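# Carry glass vial to window-side balance and close doors

## Task

Pick up the vial on the shelved bench by the door and carry it to the balance on the shelved bench by the window. Set it upright on the balance pan, then close every glass door of the balance. The balance must not tip, be shoved from its spot or have its pan overloaded. The vial must never reach the floor, and since it is glass it must not drop more than a few centimetres or be struck hard. The parked cart, pedal bin and stool are movable. At the end, release the vial and back the robot away; the robot must not fall or be left leaning.

## Robot and tools

Robot: a Hello Robot Stretch 3 with a single arm. It has a two-wheeled base (0.33 m long, 0.34 m wide), a lift that slides up a mast, and a telescoping arm pointing out of the robot's RIGHT side, ending in a wrist (yaw, pitch, roll) and a gripper. The base cannot slide sideways, so to shift the gripper forward or back you drive the base. Spins happen about the point between the drive wheels, 0.05 m behind the front edge. Stowed (arm in, wrist folded) the robot sweeps a 0.28 m radius when spinning; an unfolded level wrist reaches past that.

Frames: base frame has its origin on the floor between the drive wheels, x forward, y left, z up. hand_pose is reported in this frame at the fingertip meeting point. Odometry frame is the base frame at scene start; heading is positive to the left, range -3.142 to 3.142.

execute_actions takes "actions", a list run in order (an empty list just returns the current state and images). Each action may contain "robot", "steps" (1 to 450 control steps at 30 per second, default 1) and "until". "robot" holds one command, a list of up to 8 commands run one after another, or {"stop": true} which brakes everything and clears the queue. A command may contain:
- "base": exactly one of {"translate_m": d} (straight drive, metres, forward positive, |d| at most 1) or {"rotate_rad": d} (spin in place, radians, left/counter-clockwise positive, |d| at most 3.2). Both are offsets relative to where the base is when that command begins.
- "joints": named absolute targets, each a single number; unnamed joints keep their previous goal. lift_m 0 to 1.1 (arm height on the mast); arm_m 0 to 0.52 (extension); wrist_yaw_rad -1.345 to 4.42 (0 along the arm, positive swings toward the front, 3.0 folds over the base); wrist_pitch_rad -1.57 to 0.451 (0 level, negative tips fingers down); wrist_roll_rad -2.911 to 2.911 (0 fingers side by side); gripper_m -0.089 to 0.179 (larger is wider; actual fingertip gap is 0.007 smaller when nearly shut, 0.025 smaller when wide, zero below 0.007); head_pan_rad -3.953 to 1.73 (0 ahead, positive left, -1.57 faces along the arm); head_tilt_rad -1.53 to 0.419 (negative looks down).
- "contact_limits": {"arm_m": n}, effort percent 1 to 100 at which the arm halts; lower is softer, too low halts immediately; valid until the next arm command.
- In a list, {"pause_s": s} waits up to 15 s.
A new command acts immediately and discards the rest of any older queue. Any number out of range rejects the whole call.

"until" ends an action early: {"robot": {"status": "ended"}} fires when nothing is moving and no queue runs; field conditions use pairs like [">", 0.3] or ["!=", "moving"]; {"any": {"status": "ended"}} fires when the first motion or queue finishes. The simulation keeps going while you think.

zoom_image: "camera" is head_camera, nav_camera or wrist_camera; "region" is [x0, y0, x1, y1] pixels from the top-left, at most 504 by 504. head_camera and nav_camera are on the pan/tilt head; wrist_camera is on the gripper.

finished_scene: {"scene": number}; irreversible, so only call it once everything has stopped and the goal holds.

Result lines: base_status with (distance moved of goal); joint_goals; joint_status per joint: moving, done (within tolerance), off_target (blocked and maybe still pushing), contact_stop (lift or arm halted by pushing and now slack), time_out, stopped, not_commanded, torque_fault (wrist servo off about 10 s, limp). measured_speeds, motor_effort (percent, peak in brackets, noisy and biased), refusals count, queue (idle/running/done/dropped/stopped), queue_left. Lines beginning "refused:" or "dropped:" explain rejected goals; "replaced:" reports how an overwritten motion ended. "on_its_own" appears when the robot changed a goal itself, a joint is slack or off, a motor strains at rest, or base_tilt has shifted 3 degrees or more. lidar_m: 12 distances in 30-degree sectors from straight ahead counter-clockwise (4th left, 7th behind, 10th right), 0.17 m above the floor, blind to glass. wrist_depth_mm and head_depth_mm: 7x7 grids of median depth.

Gripping: command a gripper_m smaller than the object's width; smaller squeezes harder, but the stall guard may weaken an overly hard grip. Release by opening at least 0.02 beyond the contact value. Readings and "done" do not confirm a hold; check cameras.

Full base speed (0.30 m/s, 1.9 rad/s) needs lift_m under 0.30, arm_m under 0.03 and wrist_yaw_rad over 2.54; otherwise 0.10 m/s and 0.63 rad/s.

Cautions: fold or unfold the wrist only with lift_m 0.32 to 0.95, wrist_pitch_rad -0.4, roll near 0; once folded the lift may go to 0.25. With yaw below -0.4 keep pitch at -0.5 or lower. Pushing a rigid object with the gripper above roughly 0.45 m can tip the robot; raised contact limits and repeated pushes after a contact_stop make it worse. Do not drive while the gripper is hooked on or pressing something fixed. If the base snags or leans, reverse the last motion in small steps, free the gripper, and lower the lift to about 0.2 if still tilted. Carry the vial low and gently, set it down without dropping, close the balance doors softly, then open the gripper and withdraw.

Each tool is called after "Emit:" in YAML: its name, and indented under it one key for each argument.

## Session

Emit:
execute_actions:
  actions: []

Scene clock: 0.00 s.
robot.base_odometry: x=+0.000 y=+0.000 heading=+0.000 (m, m, rad; robot's odometry frame)
robot.turned_by_wheels: +0.000 (rad since the last result)
robot.turned_by_imu: +0.000 (rad since the last result)
robot.base_tilt: forward=+0.3 right=-0.8 (deg)
robot.lidar_m: 1.82 1.57 1.57 1.79 2.31 1.70 2.04 1.14 1.14 1.32 1.66 1.82
robot.head_depth_mm: 1934 2503 2515 2529 2482 2460 2065 / 1750 2700 2753 2769 2787 2817 2290 / 1900 2870 3060 3083 3022 2987 2291 / 1888 2796 2921 2839 2825 2811 2323 / 1874 2577 2535 2536 2533 2537 2310 / 1855 2344 2350 2311 2306 2279 2237 / 1842 2171 2134 2115 2112 2111 2107
robot.base_status: not_commanded
robot.joint_positions: lift_m=+0.324 arm_m=+0.001 wrist_yaw_rad=+2.906 wrist_pitch_rad=-0.592 wrist_roll_rad=+0.008 gripper_m=+0.037 head_pan_rad=+0.018 head_tilt_rad=-0.018
robot.joint_goals: lift_m=+0.324 arm_m=+0.001 wrist_yaw_rad=+2.906 wrist_pitch_rad=-0.592 wrist_roll_rad=+0.008 gripper_m=+0.037 head_pan_rad=+0.018 head_tilt_rad=-0.018
robot.joint_status: lift_m=not_commanded arm_m=not_commanded wrist_yaw_rad=not_commanded wrist_pitch_rad=not_commanded wrist_roll_rad=not_commanded gripper_m=not_commanded head_pan_rad=not_commanded head_tilt_rad=not_commanded
robot.measured_speeds: translate_m=+0.000 rotate_rad=+0.000 lift_m=+0.000 arm_m=+0.000 wrist_yaw_rad=+0.000 wrist_pitch_rad=+0.000 wrist_roll_rad=+0.000 head_pan_rad=+0.000 head_tilt_rad=+0.000
robot: refusals=0 queue=idle queue_left=0
robot.motor_effort: left_wheel=+0 right_wheel=+0 lift_m=+35 arm_m=+0 wrist_yaw_rad=+1 wrist_pitch_rad=+5 wrist_roll_rad=+0 gripper_m=+0 head_pan_rad=-1 head_tilt_rad=+1 (%)
robot.hand_pose: x=+0.0253 y=+0.0479 z=+0.2999 quat_wxyz=(+0.285, +0.698, +0.124, +0.645) (m; robot's base frame)
robot.wrist_depth_mm: - - - - - - - / 991 - 934 907 882 852 828 / 796 743 743 729 705 699 680 / 646 635 623 611 605 589 574 / 549 543 - 533 526 503 495 / 479 - - - 432 447 441 / 436 - - - 403 399 392
pictures: head_camera (sideways: a quarter turn clockwise sets it upright), nav_camera (sideways: a quarter turn counterclockwise sets it upright), wrist_camera
Images, in order (width x height): head_camera 896x504, nav_camera 672x504, wrist_camera 644x364.

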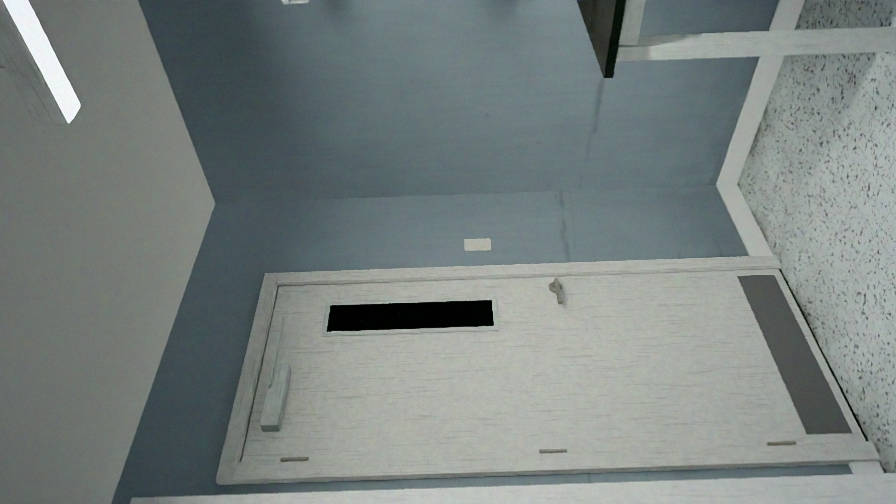

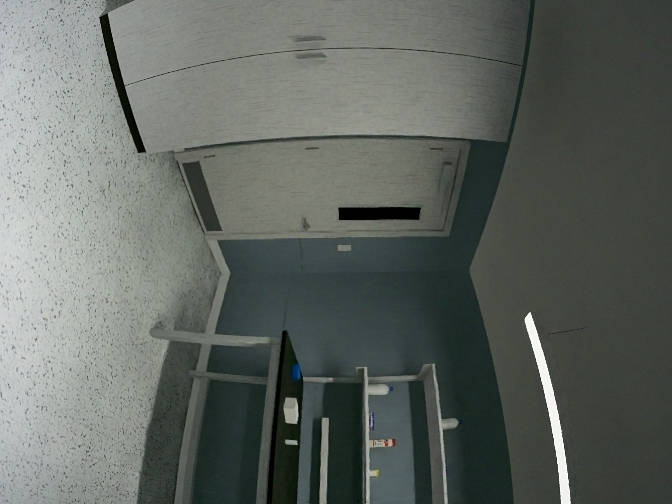

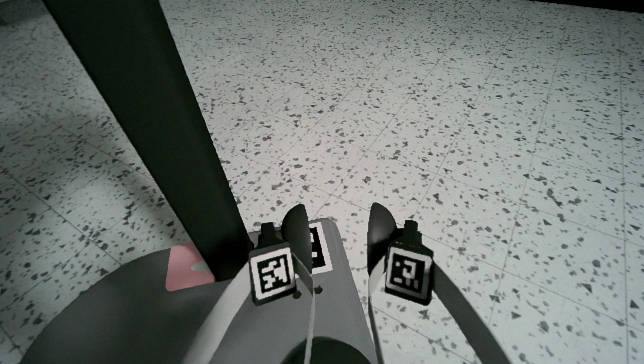

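Emit:
execute_actions:
  actions:
    - {"robot":{"joints":{"head_pan_rad":-0.7,"head_tilt_rad":-0.3}},"steps":100,"until":{"robot":{"status":"ended"}}}

Emit:
execute_actions:
  actions:
    - {"robot":{"joints":{"head_pan_rad":-2.0,"head_tilt_rad":-0.3}},"steps":100,"until":{"robot":{"status":"ended"}}}

Emit:
execute_actions:
  actions:
    - {"robot":{"joints":{"head_pan_rad":-3.4,"head_tilt_rad":-0.3}},"steps":100,"until":{"robot":{"status":"ended"}}}

Scene clock: 4.23 s.
robot.base_odometry: x=+0.000 y=+0.000 heading=+0.000 (m, m, rad; robot's odometry frame)
robot.turned_by_wheels: +0.000 (rad since the last result)
robot.turned_by_imu: +0.000 (rad since the last result)
robot.base_tilt: forward=+0.2 right=-0.6 (deg)
robot.lidar_m: 1.82 1.57 1.56 1.81 2.31 1.71 2.03 1.14 1.14 1.32 1.66 1.82
robot.head_depth_mm: 2004 2107 2259 1805 2511 2053 1573 / 2037 2148 2269 1847 2523 2052 1580 / 2059 2171 2312 1873 2520 2058 1599 / 2057 2212 2287 1916 2562 2054 1592 / 2084 2222 2357 1945 2568 2099 1601 / 2087 2229 2344 1780 2636 2088 1611 / 2138 2242 2380 2022 2687 2040 1630
robot.base_status: not_commanded
robot.joint_positions: lift_m=+0.324 arm_m=+0.001 wrist_yaw_rad=+2.906 wrist_pitch_rad=-0.592 wrist_roll_rad=+0.008 gripper_m=+0.037 head_pan_rad=-0.693 head_tilt_rad=-0.296
robot.joint_goals: lift_m=+0.324 arm_m=+0.001 wrist_yaw_rad=+2.906 wrist_pitch_rad=-0.592 wrist_roll_rad=+0.008 gripper_m=+0.037 head_pan_rad=-0.700 head_tilt_rad=-0.300
robot.joint_status: lift_m=not_commanded arm_m=not_commanded wrist_yaw_rad=not_commanded wrist_pitch_rad=not_commanded wrist_roll_rad=not_commanded gripper_m=not_commanded head_pan_rad=done head_tilt_rad=done
robot.measured_speeds: translate_m=+0.000 rotate_rad=+0.000 lift_m=+0.000 arm_m=+0.000 wrist_yaw_rad=+0.000 wrist_pitch_rad=+0.000 wrist_roll_rad=+0.000 head_pan_rad=+0.000 head_tilt_rad=+0.000
robot: refusals=0 queue=done queue_left=0
robot.motor_effort: left_wheel=+0(0) right_wheel=+0(0) lift_m=+36(35) arm_m=-2(1) wrist_yaw_rad=+0(1) wrist_pitch_rad=+5(5) wrist_roll_rad=+0(1) gripper_m=+0(0) head_pan_rad=-5(57) head_tilt_rad=-1(21) (%)
robot.hand_pose: x=+0.0253 y=+0.0479 z=+0.2999 quat_wxyz=(+0.285, +0.698, +0.124, +0.645) (m; robot's base frame)
robot.wrist_depth_mm: - - - - - - - / 971 - 930 909 888 840 830 / 781 744 743 720 711 692 684 / 644 631 624 611 598 583 575 / 554 541 - 538 528 509 500 / 481 - - - 436 449 442 / 436 - - - 403 398 397
pictures: head_camera (sideways: a quarter turn clockwise sets it upright), nav_camera (sideways: a quarter turn counterclockwise sets it upright), wrist_camera
Images, in order (width x height): head_camera 896x504, nav_camera 672x504, wrist_camera 644x364.

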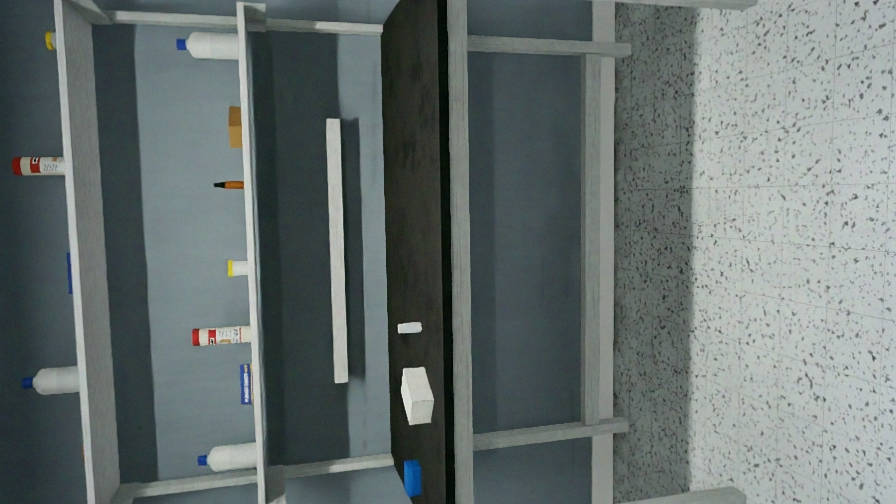

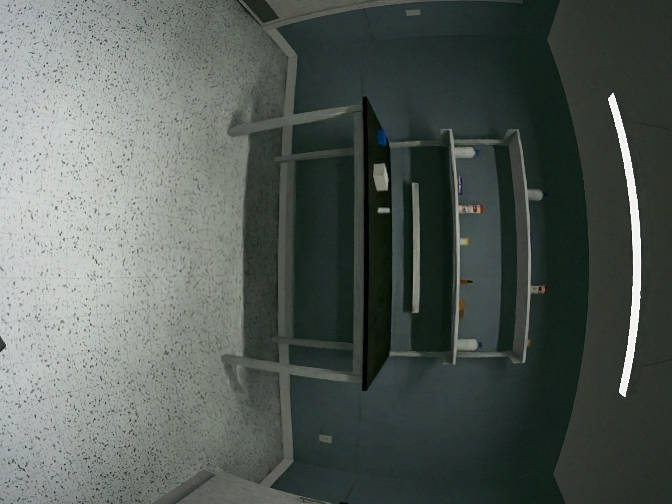

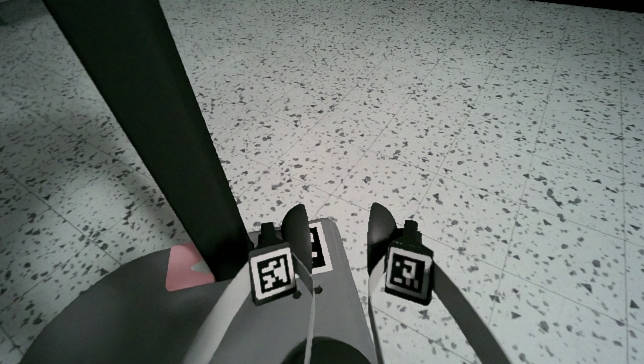

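Scene clock: 5.43 s.
robot.base_odometry: x=+0.000 y=+0.000 heading=+0.000 (m, m, rad; robot's odometry frame)
robot.turned_by_wheels: +0.000 (rad since the last result)
robot.turned_by_imu: +0.000 (rad since the last result)
robot.base_tilt: forward=+0.3 right=-0.6 (deg)
robot.lidar_m: 1.83 1.56 1.57 1.80 2.30 1.70 2.03 1.14 1.14 1.32 1.66 1.82
robot.head_depth_mm: 1181 1247 1615 1454 1152 1213 1291 / 1232 1283 1677 1472 1201 1280 1354 / 1273 1342 1750 1471 1255 1333 1440 / 1324 1384 1813 1492 1310 1394 1495 / 1366 1439 1860 1797 1375 1467 1548 / 1411 1484 1974 1858 1433 1545 1605 / 1474 1559 2056 1629 1509 1624 1614
robot.base_status: not_commanded
robot.joint_positions: lift_m=+0.324 arm_m=+0.001 wrist_yaw_rad=+2.906 wrist_pitch_rad=-0.592 wrist_roll_rad=+0.008 gripper_m=+0.037 head_pan_rad=-1.993 head_tilt_rad=-0.296
robot.joint_goals: lift_m=+0.324 arm_m=+0.001 wrist_yaw_rad=+2.906 wrist_pitch_rad=-0.592 wrist_roll_rad=+0.008 gripper_m=+0.037 head_pan_rad=-2.000 head_tilt_rad=-0.300
robot.joint_status: lift_m=not_commanded arm_m=not_commanded wrist_yaw_rad=not_commanded wrist_pitch_rad=not_commanded wrist_roll_rad=not_commanded gripper_m=not_commanded head_pan_rad=done head_tilt_rad=done
robot.measured_speeds: translate_m=+0.000 rotate_rad=+0.000 lift_m=+0.000 arm_m=+0.000 wrist_yaw_rad=+0.000 wrist_pitch_rad=+0.000 wrist_roll_rad=+0.000 head_pan_rad=+0.000 head_tilt_rad=+0.000
robot: refusals=0 queue=done queue_left=0
robot.motor_effort: left_wheel=+0(0) right_wheel=+0(1) lift_m=+36(35) arm_m=-1(1) wrist_yaw_rad=+0(0) wrist_pitch_rad=+5(5) wrist_roll_rad=+0(1) gripper_m=+0(1) head_pan_rad=-6(63) head_tilt_rad=-2(1) (%)
robot.hand_pose: x=+0.0253 y=+0.0479 z=+0.2999 quat_wxyz=(+0.285, +0.698, +0.124, +0.645) (m; robot's base frame)
robot.wrist_depth_mm: - - - - - - - / - - 945 899 880 856 832 / 783 754 737 739 710 692 674 / 644 627 618 612 600 590 577 / 551 544 - 537 526 503 501 / 478 - - - 434 444 441 / 440 - - - 402 397 393
pictures: head_camera (sideways: a quarter turn clockwise sets it upright), nav_camera (sideways: a quarter turn counterclockwise sets it upright), wrist_camera
Images, in order (width x height): head_camera 896x504, nav_camera 672x504, wrist_camera 644x364.

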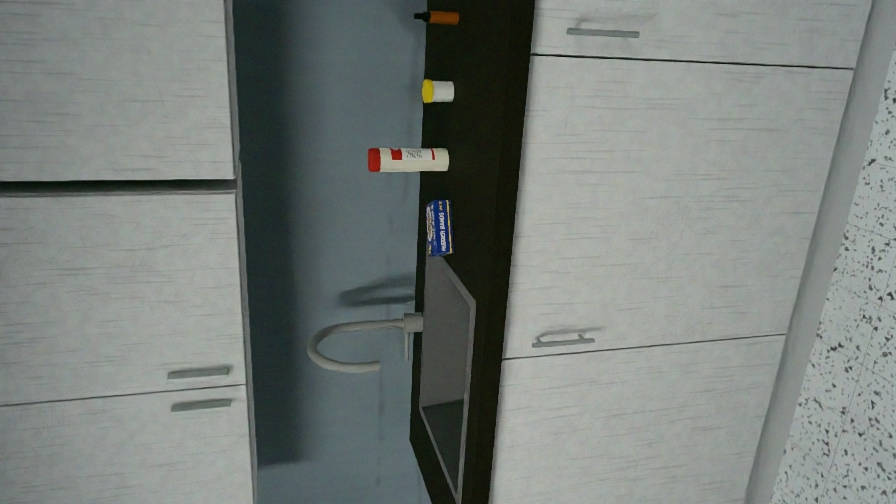

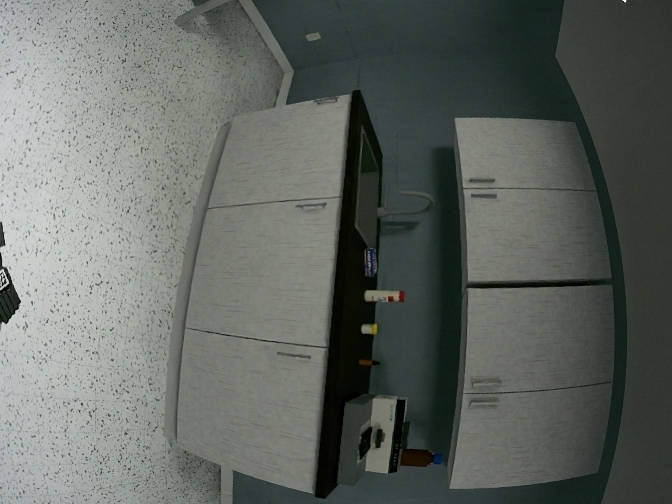

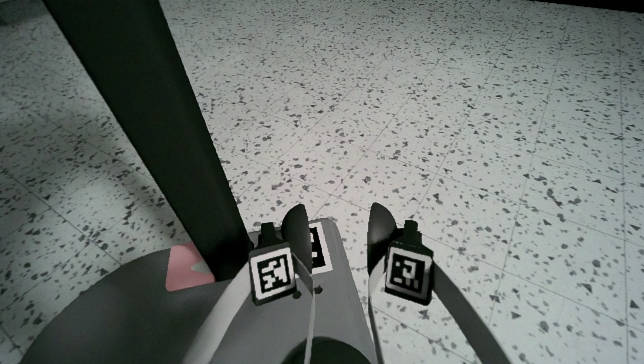

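Scene clock: 6.67 s.
robot.base_odometry: x=+0.000 y=+0.000 heading=+0.000 (m, m, rad; robot's odometry frame)
robot.turned_by_wheels: +0.000 (rad since the last result)
robot.turned_by_imu: +0.000 (rad since the last result)
robot.base_tilt: forward=+0.4 right=-0.6 (deg)
robot.lidar_m: 1.82 1.57 1.57 1.80 2.30 1.70 2.03 1.15 1.14 1.32 1.67 1.82
robot.head_depth_mm: 2120 2216 2299 1703 2450 1963 1571 / 2237 2370 2465 2600 2681 2042 1572 / 2314 2472 2614 2755 2779 2080 1590 / 2475 2590 2761 2919 2914 2084 1594 / 2623 2748 2859 3024 2905 2084 1610 / 2380 2443 2516 2570 2664 2112 1620 / 2098 2132 2177 2250 2332 2113 1620
robot.base_status: not_commanded
robot.joint_positions: lift_m=+0.324 arm_m=+0.001 wrist_yaw_rad=+2.906 wrist_pitch_rad=-0.592 wrist_roll_rad=+0.008 gripper_m=+0.037 head_pan_rad=-3.393 head_tilt_rad=-0.296
robot.joint_goals: lift_m=+0.324 arm_m=+0.001 wrist_yaw_rad=+2.906 wrist_pitch_rad=-0.592 wrist_roll_rad=+0.008 gripper_m=+0.037 head_pan_rad=-3.400 head_tilt_rad=-0.300
robot.joint_status: lift_m=not_commanded arm_m=not_commanded wrist_yaw_rad=not_commanded wrist_pitch_rad=not_commanded wrist_roll_rad=not_commanded gripper_m=not_commanded head_pan_rad=done head_tilt_rad=done
robot.measured_speeds: translate_m=+0.000 rotate_rad=+0.000 lift_m=+0.000 arm_m=+0.000 wrist_yaw_rad=+0.000 wrist_pitch_rad=+0.000 wrist_roll_rad=+0.000 head_pan_rad=+0.000 head_tilt_rad=+0.000
robot: refusals=0 queue=done queue_left=0
robot.motor_effort: left_wheel=+0(0) right_wheel=+0(0) lift_m=+36(35) arm_m=-1(1) wrist_yaw_rad=+0(0) wrist_pitch_rad=+5(5) wrist_roll_rad=+0(1) gripper_m=+1(0) head_pan_rad=-5(61) head_tilt_rad=-1(0) (%)
robot.hand_pose: x=+0.0253 y=+0.0479 z=+0.2999 quat_wxyz=(+0.285, +0.698, +0.124, +0.645) (m; robot's base frame)
robot.wrist_depth_mm: - - - - - - - / 987 - 936 905 878 845 831 / 780 752 738 732 707 696 684 / 646 631 621 607 599 589 578 / 546 539 - 534 525 512 496 / 484 - - - 435 443 439 / 438 - - - 407 397 393
pictures: head_camera (sideways: a quarter turn clockwise sets it upright), nav_camera (sideways: a quarter turn counterclockwise sets it upright), wrist_camera
Images, in order (width x height): head_camera 896x504, nav_camera 672x504, wrist_camera 644x364.

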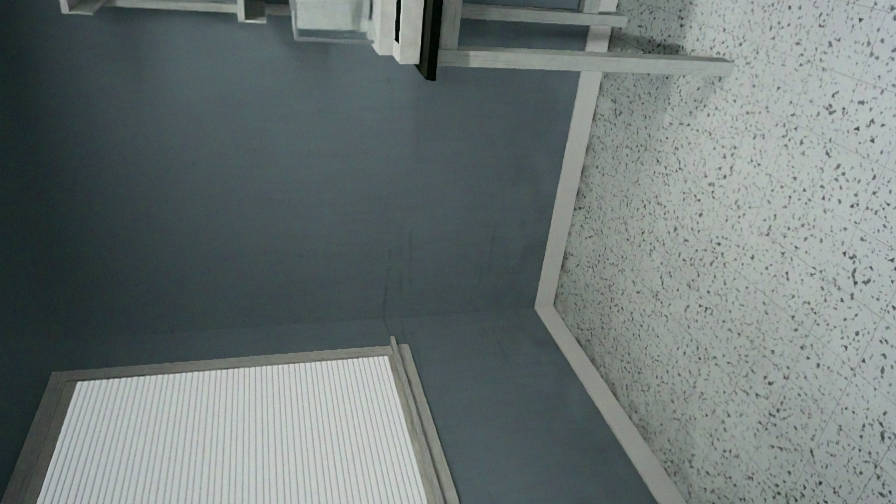

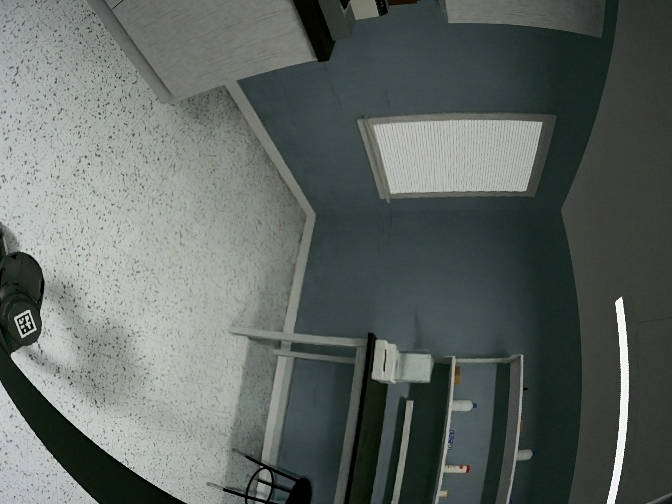

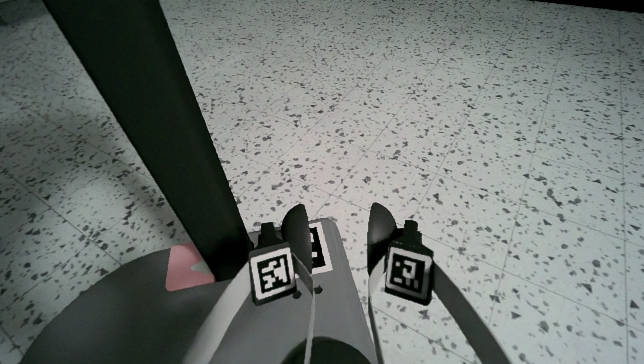

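Emit:
execute_actions:
  actions:
    - {"robot":{"joints":{"head_pan_rad":-3.75,"head_tilt_rad":-0.3,"lift_m":0.28,"wrist_pitch_rad":-0.4,"wrist_yaw_rad":3.0}},"steps":100,"until":{"robot":{"status":"ended"}}}

Emit:
zoom_image:
  camera: "head_camera"
  region: [250, 150, 470, 330]

Scene clock: 10.13 s.
robot.base_odometry: x=+0.000 y=+0.000 heading=+0.000 (m, m, rad; robot's odometry frame)
robot.turned_by_wheels: +0.000 (rad since the last result)
robot.turned_by_imu: +0.000 (rad since the last result)
robot.base_tilt: forward=+0.3 right=-0.6 (deg)
robot.lidar_m: 1.82 1.56 1.57 1.80 2.31 1.70 2.03 1.14 1.14 1.32 1.66 1.81
robot.head_depth_mm: 2049 2161 2285 2043 2518 2028 1572 / 2096 2193 2347 2101 2573 2059 1577 / 2115 2227 2356 2157 2607 2073 1580 / 2159 2313 1994 1782 2591 1976 1595 / 2225 2355 2467 2609 2706 2089 1596 / 2255 2381 2498 2653 2767 2103 1601 / 2309 2438 2587 2704 2852 2134 1613
robot.base_status: not_commanded
robot.joint_positions: lift_m=+0.280 arm_m=+0.001 wrist_yaw_rad=+2.998 wrist_pitch_rad=-0.420 wrist_roll_rad=+0.008 gripper_m=+0.037 head_pan_rad=-3.743 head_tilt_rad=-0.296
robot.joint_goals: lift_m=+0.280 arm_m=+0.001 wrist_yaw_rad=+3.000 wrist_pitch_rad=-0.400 wrist_roll_rad=+0.008 gripper_m=+0.037 head_pan_rad=-3.750 head_tilt_rad=-0.300
robot.joint_status: lift_m=done arm_m=not_commanded wrist_yaw_rad=done wrist_pitch_rad=done wrist_roll_rad=not_commanded gripper_m=not_commanded head_pan_rad=done head_tilt_rad=done
robot.measured_speeds: translate_m=+0.000 rotate_rad=+0.000 lift_m=+0.000 arm_m=+0.000 wrist_yaw_rad=+0.000 wrist_pitch_rad=+0.000 wrist_roll_rad=+0.000 head_pan_rad=+0.000 head_tilt_rad=+0.000
robot: refusals=0 queue=done queue_left=0
robot.motor_effort: left_wheel=+0(0) right_wheel=+0(1) lift_m=+24(37) arm_m=-1(1) wrist_yaw_rad=+2(3) wrist_pitch_rad=+8(9) wrist_roll_rad=+0(0) gripper_m=+0(0) head_pan_rad=-5(40) head_tilt_rad=-1(1) (%)
robot.hand_pose: x=+0.0109 y=+0.0761 z=+0.2926 quat_wxyz=(+0.198, +0.703, +0.097, +0.676) (m; robot's base frame)
robot.wrist_depth_mm: - - - - - - - / - - - - - - - / 989 963 931 916 894 849 841 / 736 727 711 700 676 663 652 / 599 589 - 570 569 548 543 / 501 508 - - 454 462 456 / 439 - - - 406 398 398
pictures: head_camera (sideways: a quarter turn clockwise sets it upright), nav_camera (sideways: a quarter turn counterclockwise sets it upright), wrist_camera
Images, in order (width x height): head_camera 896x504, nav_camera 672x504, wrist_camera 644x364.

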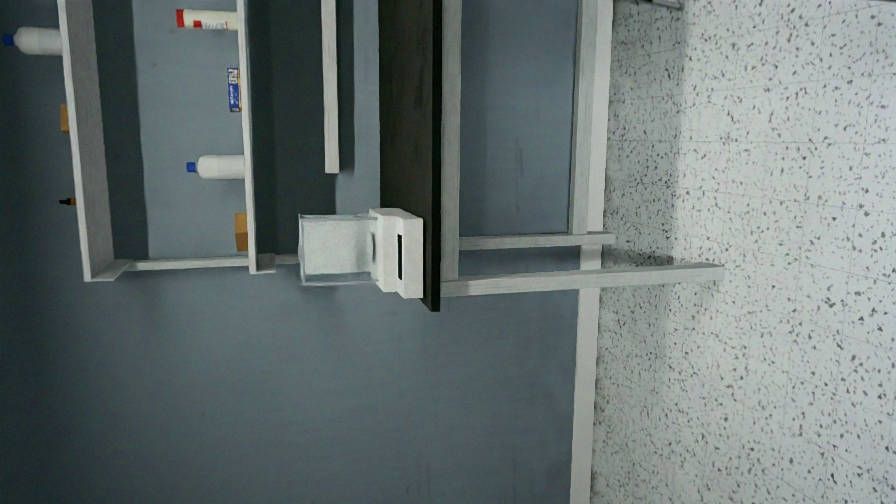

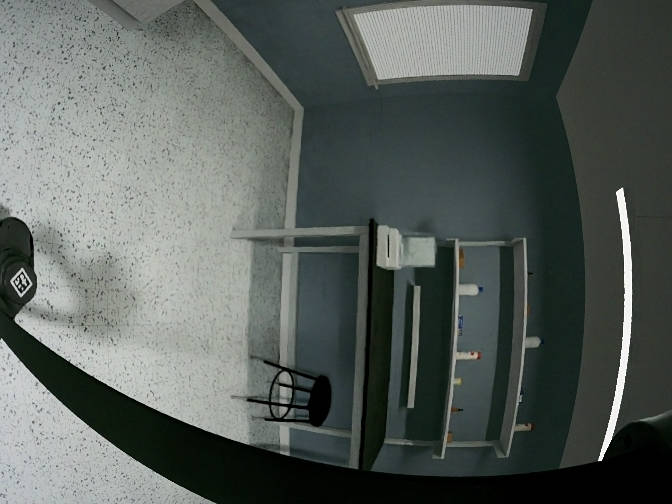

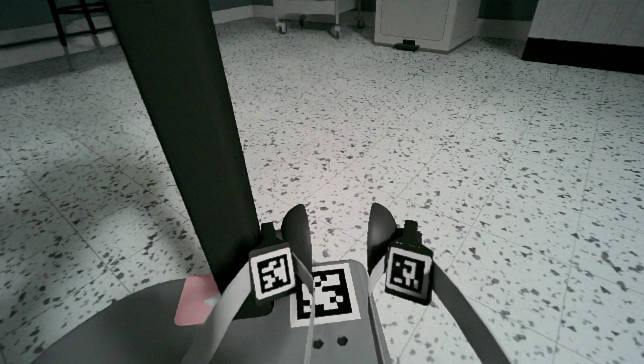

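Region (250, 150, 470, 330) of head_camera's 896x504 image, scaled by 2.291, with more detail than that image has; it fills the top 412 rows of this view, and the rest is white.

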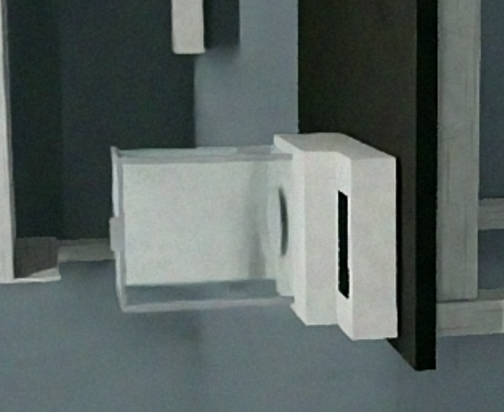

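Emit:
execute_actions:
  actions:
    - {"robot":[{"base":{"rotate_rad":-0.443},"joints":{"head_pan_rad":-1.57,"head_tilt_rad":-0.6}},{"base":{"translate_m":1.0}},{"base":{"translate_m":0.25}},{"base":{"rotate_rad":1.233}},{"joints":{"lift_m":0.92}},{"joints":{"wrist_yaw_rad":0,"gripper_m":0.12}}],"steps":450,"until":{"robot":{"status":"ended"}}}
    - {"steps":450,"until":{"robot":{"status":"ended"}}}

Scene clock: 38.83 s.
robot.base_odometry: x=+1.129 y=-0.536 heading=+0.790 (m, m, rad; robot's odometry frame)
robot.turned_by_wheels: +0.790 (rad since the last result)
robot.turned_by_imu: +0.794 (rad since the last result)
robot.base_tilt: forward=+0.2 right=-0.7 (deg)
robot.lidar_m: 1.59 1.24 1.64 2.89 2.21 1.62 1.55 1.00 1.10 1.06 1.10 0.63
robot.head_depth_mm: 995 1066 1012 700 538 - - / 992 1058 1017 707 550 1474 - / 987 1058 1031 680 563 - - / 988 1054 1045 721 550 1439 1236 / 983 1049 1056 648 552 1452 1274 / 980 1067 1072 620 554 1456 1283 / 982 1073 1085 739 559 1424 1282
robot.base_status: done (rotate_rad +1.2330 of +1.2330)
robot.joint_positions: lift_m=+0.920 arm_m=+0.001 wrist_yaw_rad=+0.008 wrist_pitch_rad=-0.403 wrist_roll_rad=+0.008 gripper_m=+0.120 head_pan_rad=-1.577 head_tilt_rad=-0.593
robot.joint_goals: lift_m=+0.920 arm_m=+0.001 wrist_yaw_rad=+0.000 wrist_pitch_rad=-0.400 wrist_roll_rad=+0.008 gripper_m=+0.120 head_pan_rad=-1.570 head_tilt_rad=-0.600
robot.joint_status: lift_m=done arm_m=not_commanded wrist_yaw_rad=done wrist_pitch_rad=done wrist_roll_rad=not_commanded gripper_m=done head_pan_rad=done head_tilt_rad=done
robot.measured_speeds: translate_m=+0.000 rotate_rad=+0.000 lift_m=+0.000 arm_m=+0.000 wrist_yaw_rad=+0.000 wrist_pitch_rad=+0.000 wrist_roll_rad=+0.000 head_pan_rad=+0.000 head_tilt_rad=+0.000
robot: refusals=0 queue=done queue_left=0
robot.motor_effort: left_wheel=+1(8) right_wheel=-2(12) lift_m=+43(50) arm_m=-1(2) wrist_yaw_rad=-6(31) wrist_pitch_rad=+2(9) wrist_roll_rad=+1(1) gripper_m=+2(97) head_pan_rad=+5(61) head_tilt_rad=-3(21) (%)
robot.hand_pose: x=-0.0197 y=-0.3719 z=+0.9357 quat_wxyz=(+0.691, +0.144, -0.695, -0.140) (m; robot's base frame)
robot.wrist_depth_mm: 860 837 824 832 797 747 700 / 430 317 308 455 434 424 409 / 345 286 290 315 307 296 291 / 256 250 246 241 235 231 226 / 204 201 203 193 190 190 184 / - - - - - - - / - - - - - - -
pictures: head_camera (sideways: a quarter turn clockwise sets it upright), nav_camera (sideways: a quarter turn counterclockwise sets it upright), wrist_camera
Images, in order (width x height): head_camera 896x504, nav_camera 672x504, wrist_camera 644x364.

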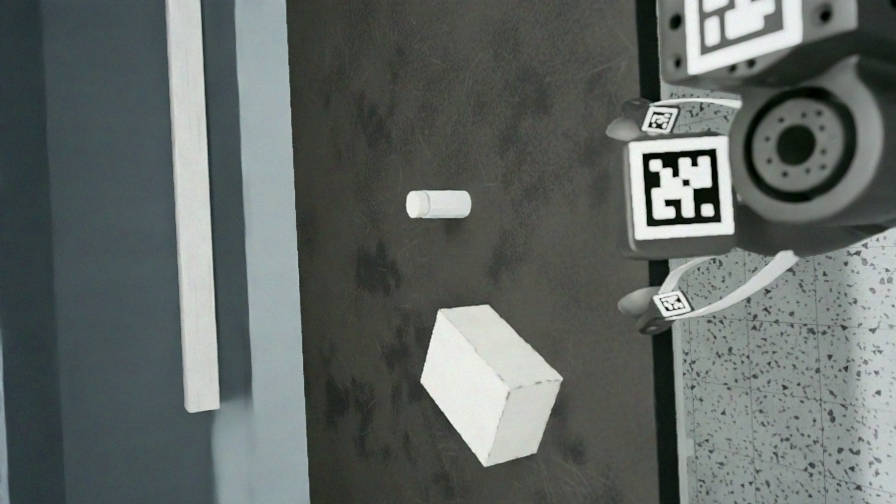

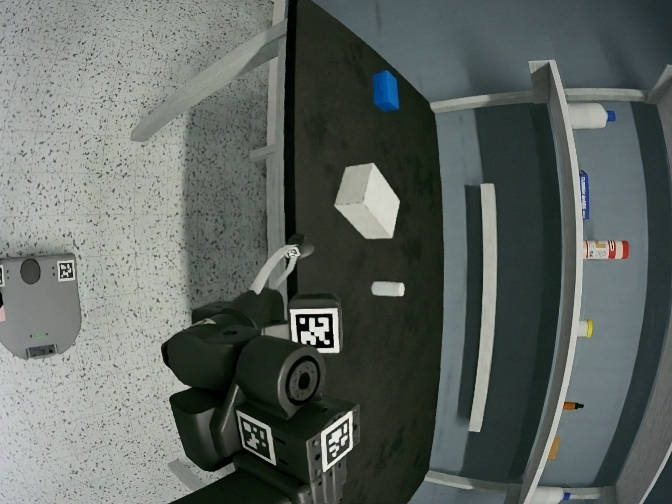

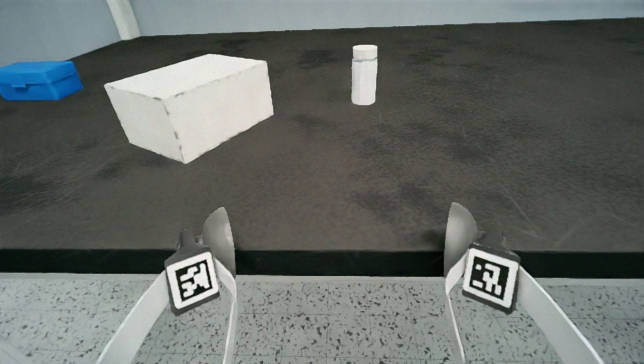

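Emit:
execute_actions:
  actions:
    - {"robot":[{"base":{"translate_m":-0.03},"joints":{"lift_m":0.94,"gripper_m":0.09}},{"joints":{"arm_m":0.13}}],"steps":450,"until":{"robot":{"status":"ended"}}}

Scene clock: 46.43 s.
robot.base_odometry: x=+1.108 y=-0.557 heading=+0.790 (m, m, rad; robot's odometry frame)
robot.turned_by_wheels: +0.000 (rad since the last result)
robot.turned_by_imu: +0.000 (rad since the last result)
robot.base_tilt: forward=+0.3 right=-0.6 (deg)
robot.lidar_m: 1.63 1.27 1.67 2.89 2.17 1.58 1.52 0.98 1.10 1.06 1.10 0.65
robot.head_depth_mm: 994 1064 1007 - - 1449 1245 / 992 1061 1022 - - 1443 1262 / 986 1058 1035 785 - 1420 1264 / 983 1052 1049 738 522 1431 1271 / 982 1055 1060 726 552 1442 1279 / 980 1042 1075 620 556 1457 1276 / 976 1072 1090 739 559 1418 1283
robot.base_status: done (translate_m -0.0300 of -0.0300)
robot.joint_positions: lift_m=+0.940 arm_m=+0.130 wrist_yaw_rad=+0.001 wrist_pitch_rad=-0.415 wrist_roll_rad=+0.008 gripper_m=+0.090 head_pan_rad=-1.577 head_tilt_rad=-0.593
robot.joint_goals: lift_m=+0.940 arm_m=+0.130 wrist_yaw_rad=+0.000 wrist_pitch_rad=-0.400 wrist_roll_rad=+0.008 gripper_m=+0.090 head_pan_rad=-1.570 head_tilt_rad=-0.600
robot.joint_status: lift_m=done arm_m=done wrist_yaw_rad=done wrist_pitch_rad=done wrist_roll_rad=not_commanded gripper_m=done head_pan_rad=done head_tilt_rad=done
robot.measured_speeds: translate_m=+0.000 rotate_rad=+0.000 lift_m=+0.000 arm_m=+0.000 wrist_yaw_rad=+0.000 wrist_pitch_rad=+0.000 wrist_roll_rad=+0.000 head_pan_rad=+0.000 head_tilt_rad=+0.000
robot: refusals=0 queue=done queue_left=0
robot.motor_effort: left_wheel=-1(5) right_wheel=+2(4) lift_m=+46(48) arm_m=+3(3) wrist_yaw_rad=-1(6) wrist_pitch_rad=+6(6) wrist_roll_rad=+0(1) gripper_m=+0(95) head_pan_rad=+4(5) head_tilt_rad=-2(3) (%)
robot.hand_pose: x=-0.0212 y=-0.4995 z=+0.9530 quat_wxyz=(+0.689, +0.146, -0.694, -0.146) (m; robot's base frame)
robot.wrist_depth_mm: 725 747 719 707 701 693 691 / 574 545 521 500 481 467 447 / 380 232 358 313 338 330 321 / 179 203 259 265 262 257 250 / 175 208 229 217 215 210 207 / 178 189 178 182 177 179 174 / 163 162 159 157 155 153 152
pictures: head_camera (sideways: a quarter turn clockwise sets it upright), nav_camera (sideways: a quarter turn counterclockwise sets it upright), wrist_camera
Images, in order (width x height): head_camera 896x504, nav_camera 672x504, wrist_camera 644x364.

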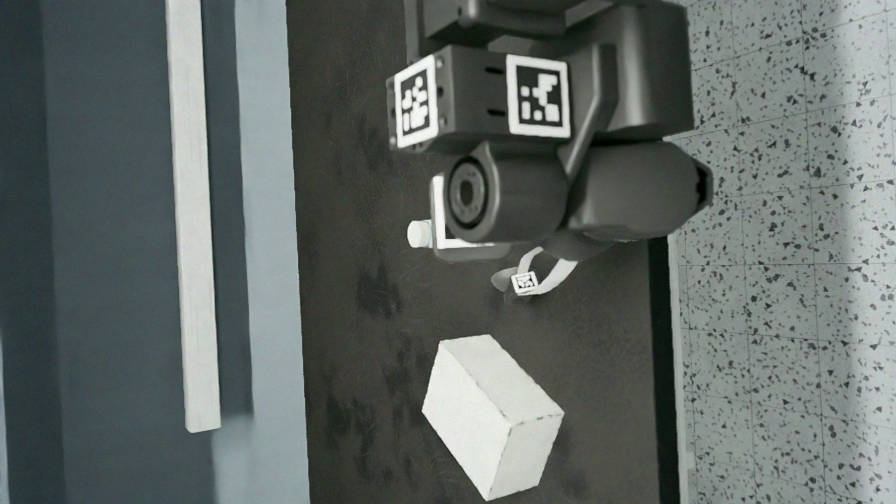

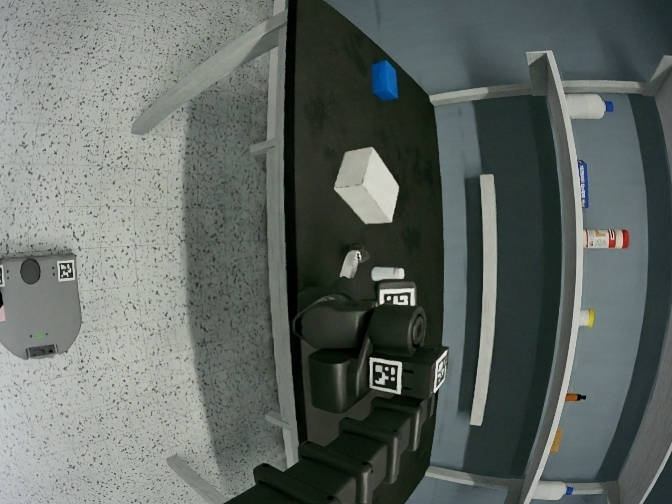

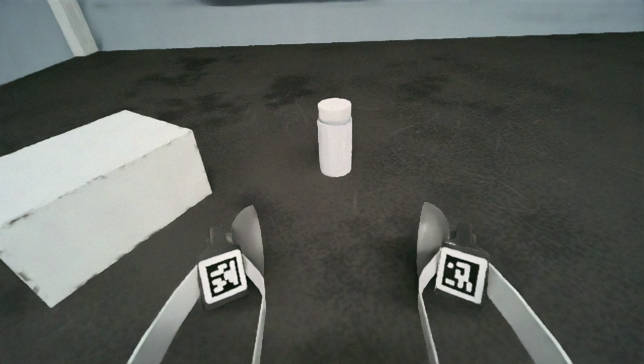

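Emit:
execute_actions:
  actions:
    - {"robot":{"joints":{"arm_m":0.25}},"steps":450,"until":{"robot":{"status":"ended"}}}

Scene clock: 52.43 s.
robot.base_odometry: x=+1.108 y=-0.557 heading=+0.790 (m, m, rad; robot's odometry frame)
robot.turned_by_wheels: +0.000 (rad since the last result)
robot.turned_by_imu: +0.000 (rad since the last result)
robot.base_tilt: forward=+0.3 right=-0.7 (deg)
robot.lidar_m: 1.63 1.27 1.68 2.89 2.16 1.59 1.52 0.97 1.10 1.06 1.10 0.65
robot.head_depth_mm: 989 1063 1079 - 519 1456 1253 / 988 1058 1158 - 541 1417 1256 / 990 1056 1160 - 544 1436 1264 / 986 1056 1115 724 546 1435 1272 / 981 1053 1060 723 552 1446 1280 / 982 1046 1069 620 555 1448 1278 / 977 1074 1088 740 559 1414 1290
robot.base_status: done (translate_m -0.0300 of -0.0300)
robot.joint_positions: lift_m=+0.940 arm_m=+0.250 wrist_yaw_rad=+0.001 wrist_pitch_rad=-0.415 wrist_roll_rad=+0.008 gripper_m=+0.090 head_pan_rad=-1.577 head_tilt_rad=-0.593
robot.joint_goals: lift_m=+0.940 arm_m=+0.250 wrist_yaw_rad=+0.000 wrist_pitch_rad=-0.400 wrist_roll_rad=+0.008 gripper_m=+0.090 head_pan_rad=-1.570 head_tilt_rad=-0.600
robot.joint_status: lift_m=done arm_m=done wrist_yaw_rad=done wrist_pitch_rad=done wrist_roll_rad=not_commanded gripper_m=done head_pan_rad=done head_tilt_rad=done
robot.measured_speeds: translate_m=+0.000 rotate_rad=+0.000 lift_m=+0.000 arm_m=+0.000 wrist_yaw_rad=+0.000 wrist_pitch_rad=+0.000 wrist_roll_rad=+0.000 head_pan_rad=+0.000 head_tilt_rad=+0.000
robot: refusals=0 queue=done queue_left=0
robot.motor_effort: left_wheel=-1(1) right_wheel=+2(2) lift_m=+46(46) arm_m=+3(5) wrist_yaw_rad=+0(1) wrist_pitch_rad=+6(6) wrist_roll_rad=+0(1) gripper_m=+1(1) head_pan_rad=+5(4) head_tilt_rad=-2(3) (%)
robot.hand_pose: x=-0.0212 y=-0.6195 z=+0.9530 quat_wxyz=(+0.689, +0.146, -0.694, -0.146) (m; robot's base frame)
robot.wrist_depth_mm: 607 632 624 621 611 610 602 / 562 538 519 499 477 459 444 / 378 369 356 347 337 327 322 / 282 277 271 265 261 255 250 / 226 224 227 165 213 210 206 / 129 186 178 175 177 178 174 / 134 152 159 157 155 153 152
pictures: head_camera (sideways: a quarter turn clockwise sets it upright), nav_camera (sideways: a quarter turn counterclockwise sets it upright), wrist_camera
Images, in order (width x height): head_camera 896x504, nav_camera 672x504, wrist_camera 644x364.

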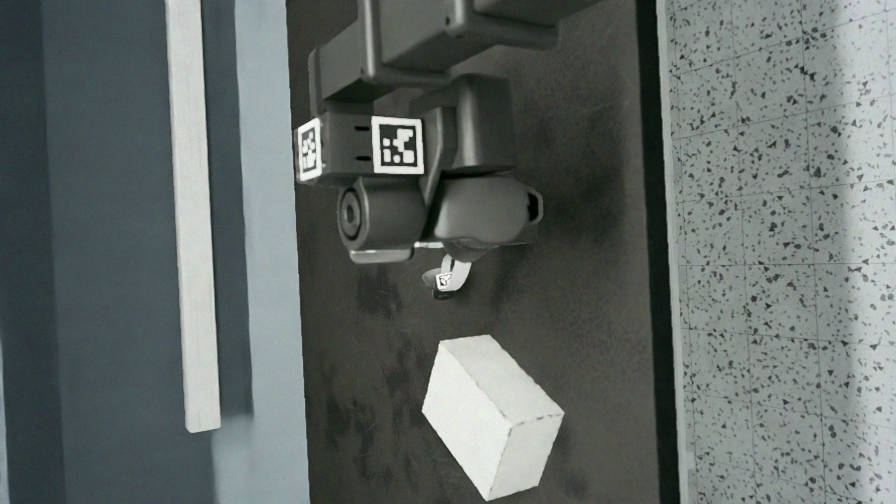

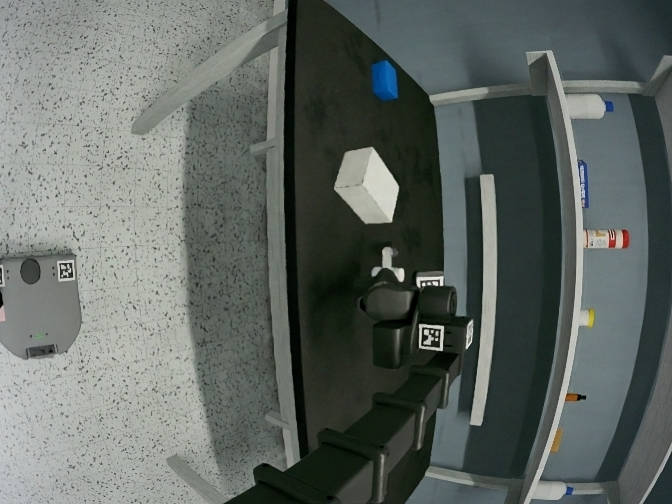

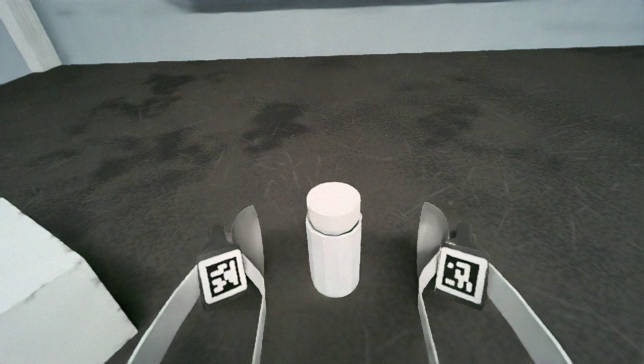

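Emit:
execute_actions:
  actions:
    - {"robot":[{"joints":{"arm_m":0.258,"lift_m":0.935}},{"joints":{"gripper_m":0.005}},{"joints":{"lift_m":0.95}}],"steps":450,"until":{"robot":{"status":"ended"}}}

Scene clock: 56.60 s.
robot.base_odometry: x=+1.108 y=-0.557 heading=+0.790 (m, m, rad; robot's odometry frame)
robot.turned_by_wheels: +0.000 (rad since the last result)
robot.turned_by_imu: +0.000 (rad since the last result)
robot.base_tilt: forward=+0.3 right=-0.7 (deg)
robot.lidar_m: 1.63 1.27 1.68 2.90 2.17 1.58 1.53 0.98 1.10 1.06 1.10 0.65
robot.head_depth_mm: 994 1062 1164 - 528 1454 1253 / 992 1060 1163 - 541 1419 1262 / 986 1057 1153 - 543 1436 1263 / 987 1052 1124 689 549 1430 1263 / 979 1046 1053 725 551 1440 1269 / 977 1050 1072 620 555 1451 1282 / 981 1075 1088 738 558 1419 1294
robot.base_status: done (translate_m -0.0300 of -0.0300)
robot.joint_positions: lift_m=+0.950 arm_m=+0.258 wrist_yaw_rad=+0.001 wrist_pitch_rad=-0.416 wrist_roll_rad=+0.008 gripper_m=+0.006 head_pan_rad=-1.577 head_tilt_rad=-0.593
robot.joint_goals: lift_m=+0.950 arm_m=+0.258 wrist_yaw_rad=+0.000 wrist_pitch_rad=-0.400 wrist_roll_rad=+0.008 gripper_m=+0.005 head_pan_rad=-1.570 head_tilt_rad=-0.600
robot.joint_status: lift_m=done arm_m=done wrist_yaw_rad=done wrist_pitch_rad=done wrist_roll_rad=not_commanded gripper_m=done head_pan_rad=done head_tilt_rad=done
robot.measured_speeds: translate_m=+0.000 rotate_rad=+0.000 lift_m=+0.000 arm_m=+0.000 wrist_yaw_rad=+0.000 wrist_pitch_rad=+0.000 wrist_roll_rad=+0.000 head_pan_rad=+0.000 head_tilt_rad=+0.000
robot: refusals=0 queue=done queue_left=0
robot.motor_effort: left_wheel=-1(1) right_wheel=+2(2) lift_m=+46(48) arm_m=+4(3) wrist_yaw_rad=-1(1) wrist_pitch_rad=+7(7) wrist_roll_rad=+1(0) gripper_m=-10(96) head_pan_rad=+4(4) head_tilt_rad=-3(3) (%)
robot.hand_pose: x=-0.0212 y=-0.6273 z=+0.9626 quat_wxyz=(+0.689, +0.146, -0.694, -0.147) (m; robot's base frame)
robot.wrist_depth_mm: 615 625 620 618 605 604 599 / 584 570 543 532 501 489 471 / 400 389 378 369 359 349 339 / 301 294 289 282 276 271 265 / 242 237 233 136 232 221 216 / 133 199 196 159 182 188 185 / 131 166 168 167 164 162 160
pictures: head_camera (sideways: a quarter turn clockwise sets it upright), nav_camera (sideways: a quarter turn counterclockwise sets it upright), wrist_camera
Images, in order (width x height): head_camera 896x504, nav_camera 672x504, wrist_camera 644x364.

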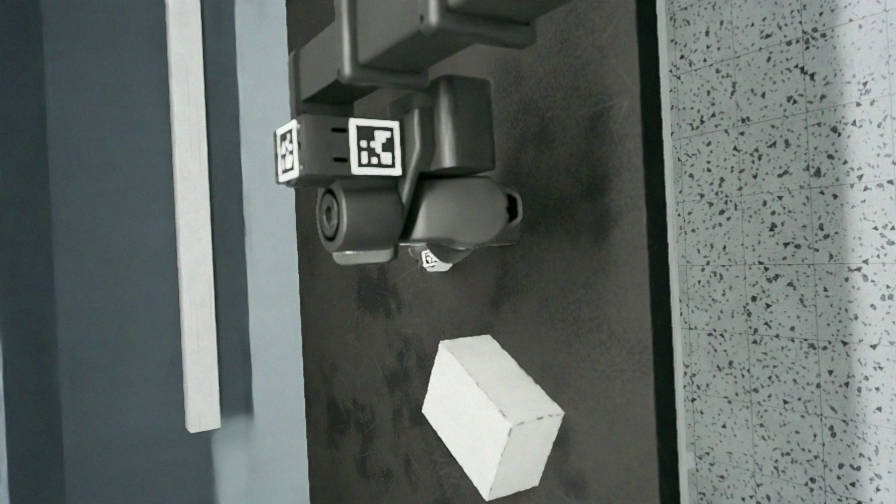

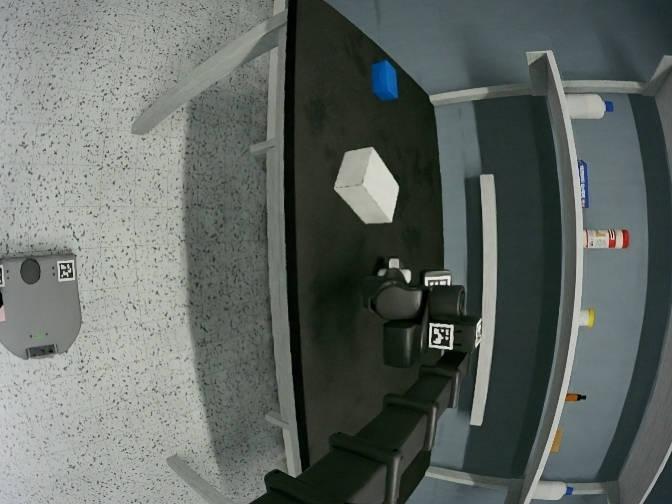

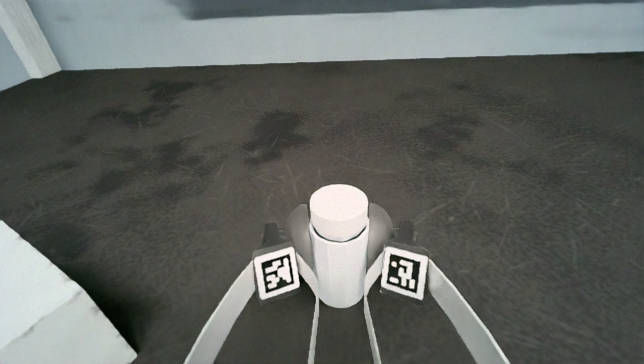

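Emit:
execute_actions:
  actions:
    - {"robot":[{"joints":{"gripper_m":-0.015,"arm_m":0.0}},{"joints":{"wrist_yaw_rad":3.0,"head_pan_rad":0,"head_tilt_rad":-0.6}},{"joints":{"lift_m":0.28},"base":{"rotate_rad":2.018}},{"base":{"translate_m":1.0}},{"base":{"translate_m":1.0}}],"steps":450,"until":{"robot":{"status":"ended"}}}
    - {"steps":450,"until":{"robot":{"status":"ended"}}}

Scene clock: 82.90 s.
robot.base_odometry: x=-0.781 y=+0.098 heading=+2.808 (m, m, rad; robot's odometry frame)
robot.turned_by_wheels: +2.018 (rad since the last result)
robot.turned_by_imu: +2.036 (rad since the last result)
robot.base_tilt: forward=+0.2 right=-0.6 (deg)
robot.lidar_m: 1.84 1.33 0.66 0.67 0.87 2.20 2.61 2.18 2.05 1.82 1.62 1.04
robot.head_depth_mm: 1485 1614 1785 1988 1847 1497 1247 / 1546 1694 1898 2094 1847 1498 1264 / 1605 1777 1984 2178 1875 1514 1254 / 1666 1856 2061 2269 1888 1525 1275 / 1756 1963 2225 2386 1894 1513 1271 / 1786 1929 2039 2207 1906 1533 1278 / 1577 1668 1747 1863 1845 1550 1289
robot.base_status: done (translate_m +1.0000 of +1.0000)
robot.joint_positions: lift_m=+0.280 arm_m=+0.001 wrist_yaw_rad=+2.998 wrist_pitch_rad=-0.417 wrist_roll_rad=+0.008 gripper_m=-0.014 head_pan_rad=-0.007 head_tilt_rad=-0.594
robot.joint_goals: lift_m=+0.280 arm_m=+0.000 wrist_yaw_rad=+3.000 wrist_pitch_rad=-0.400 wrist_roll_rad=+0.008 gripper_m=-0.015 head_pan_rad=+0.000 head_tilt_rad=-0.600
robot.joint_status: lift_m=done arm_m=done wrist_yaw_rad=done wrist_pitch_rad=done wrist_roll_rad=not_commanded gripper_m=done head_pan_rad=done head_tilt_rad=done
robot.measured_speeds: translate_m=+0.000 rotate_rad=+0.000 lift_m=+0.000 arm_m=+0.000 wrist_yaw_rad=+0.000 wrist_pitch_rad=+0.000 wrist_roll_rad=+0.000 head_pan_rad=+0.000 head_tilt_rad=+0.000
robot: refusals=0 queue=done queue_left=0
robot.motor_effort: left_wheel=-1(6) right_wheel=+2(10) lift_m=+25(49) arm_m=-6(6) wrist_yaw_rad=+1(2) wrist_pitch_rad=+7(7) wrist_roll_rad=+1(1) gripper_m=-18(96) head_pan_rad=+5(62) head_tilt_rad=-3(4) (%)
robot.hand_pose: x=+0.0108 y=+0.0763 z=+0.2932 quat_wxyz=(+0.196, +0.703, +0.096, +0.677) (m; robot's base frame)
robot.wrist_depth_mm: 938 - 734 680 948 - 957 / - - 815 747 - - - / - 959 933 867 842 867 848 / 751 735 715 701 691 675 655 / 599 590 - 135 575 556 541 / 503 508 - 152 461 468 458 / 446 - - - 408 406 401
pictures: head_camera (sideways: a quarter turn clockwise sets it upright), nav_camera (sideways: a quarter turn counterclockwise sets it upright), wrist_camera
Images, in order (width x height): head_camera 896x504, nav_camera 672x504, wrist_camera 644x364.

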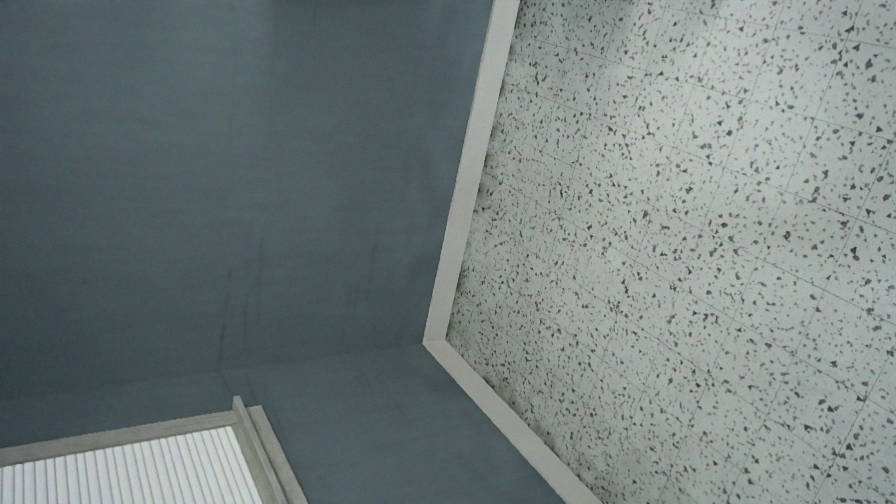

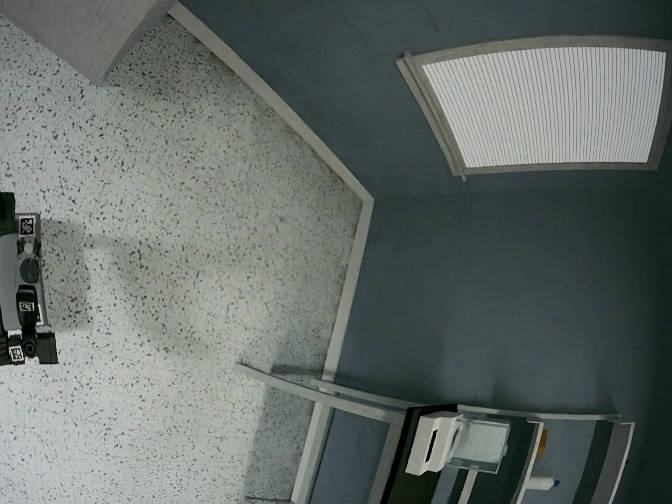

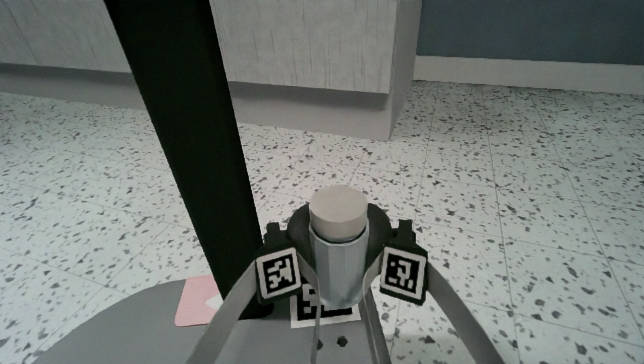

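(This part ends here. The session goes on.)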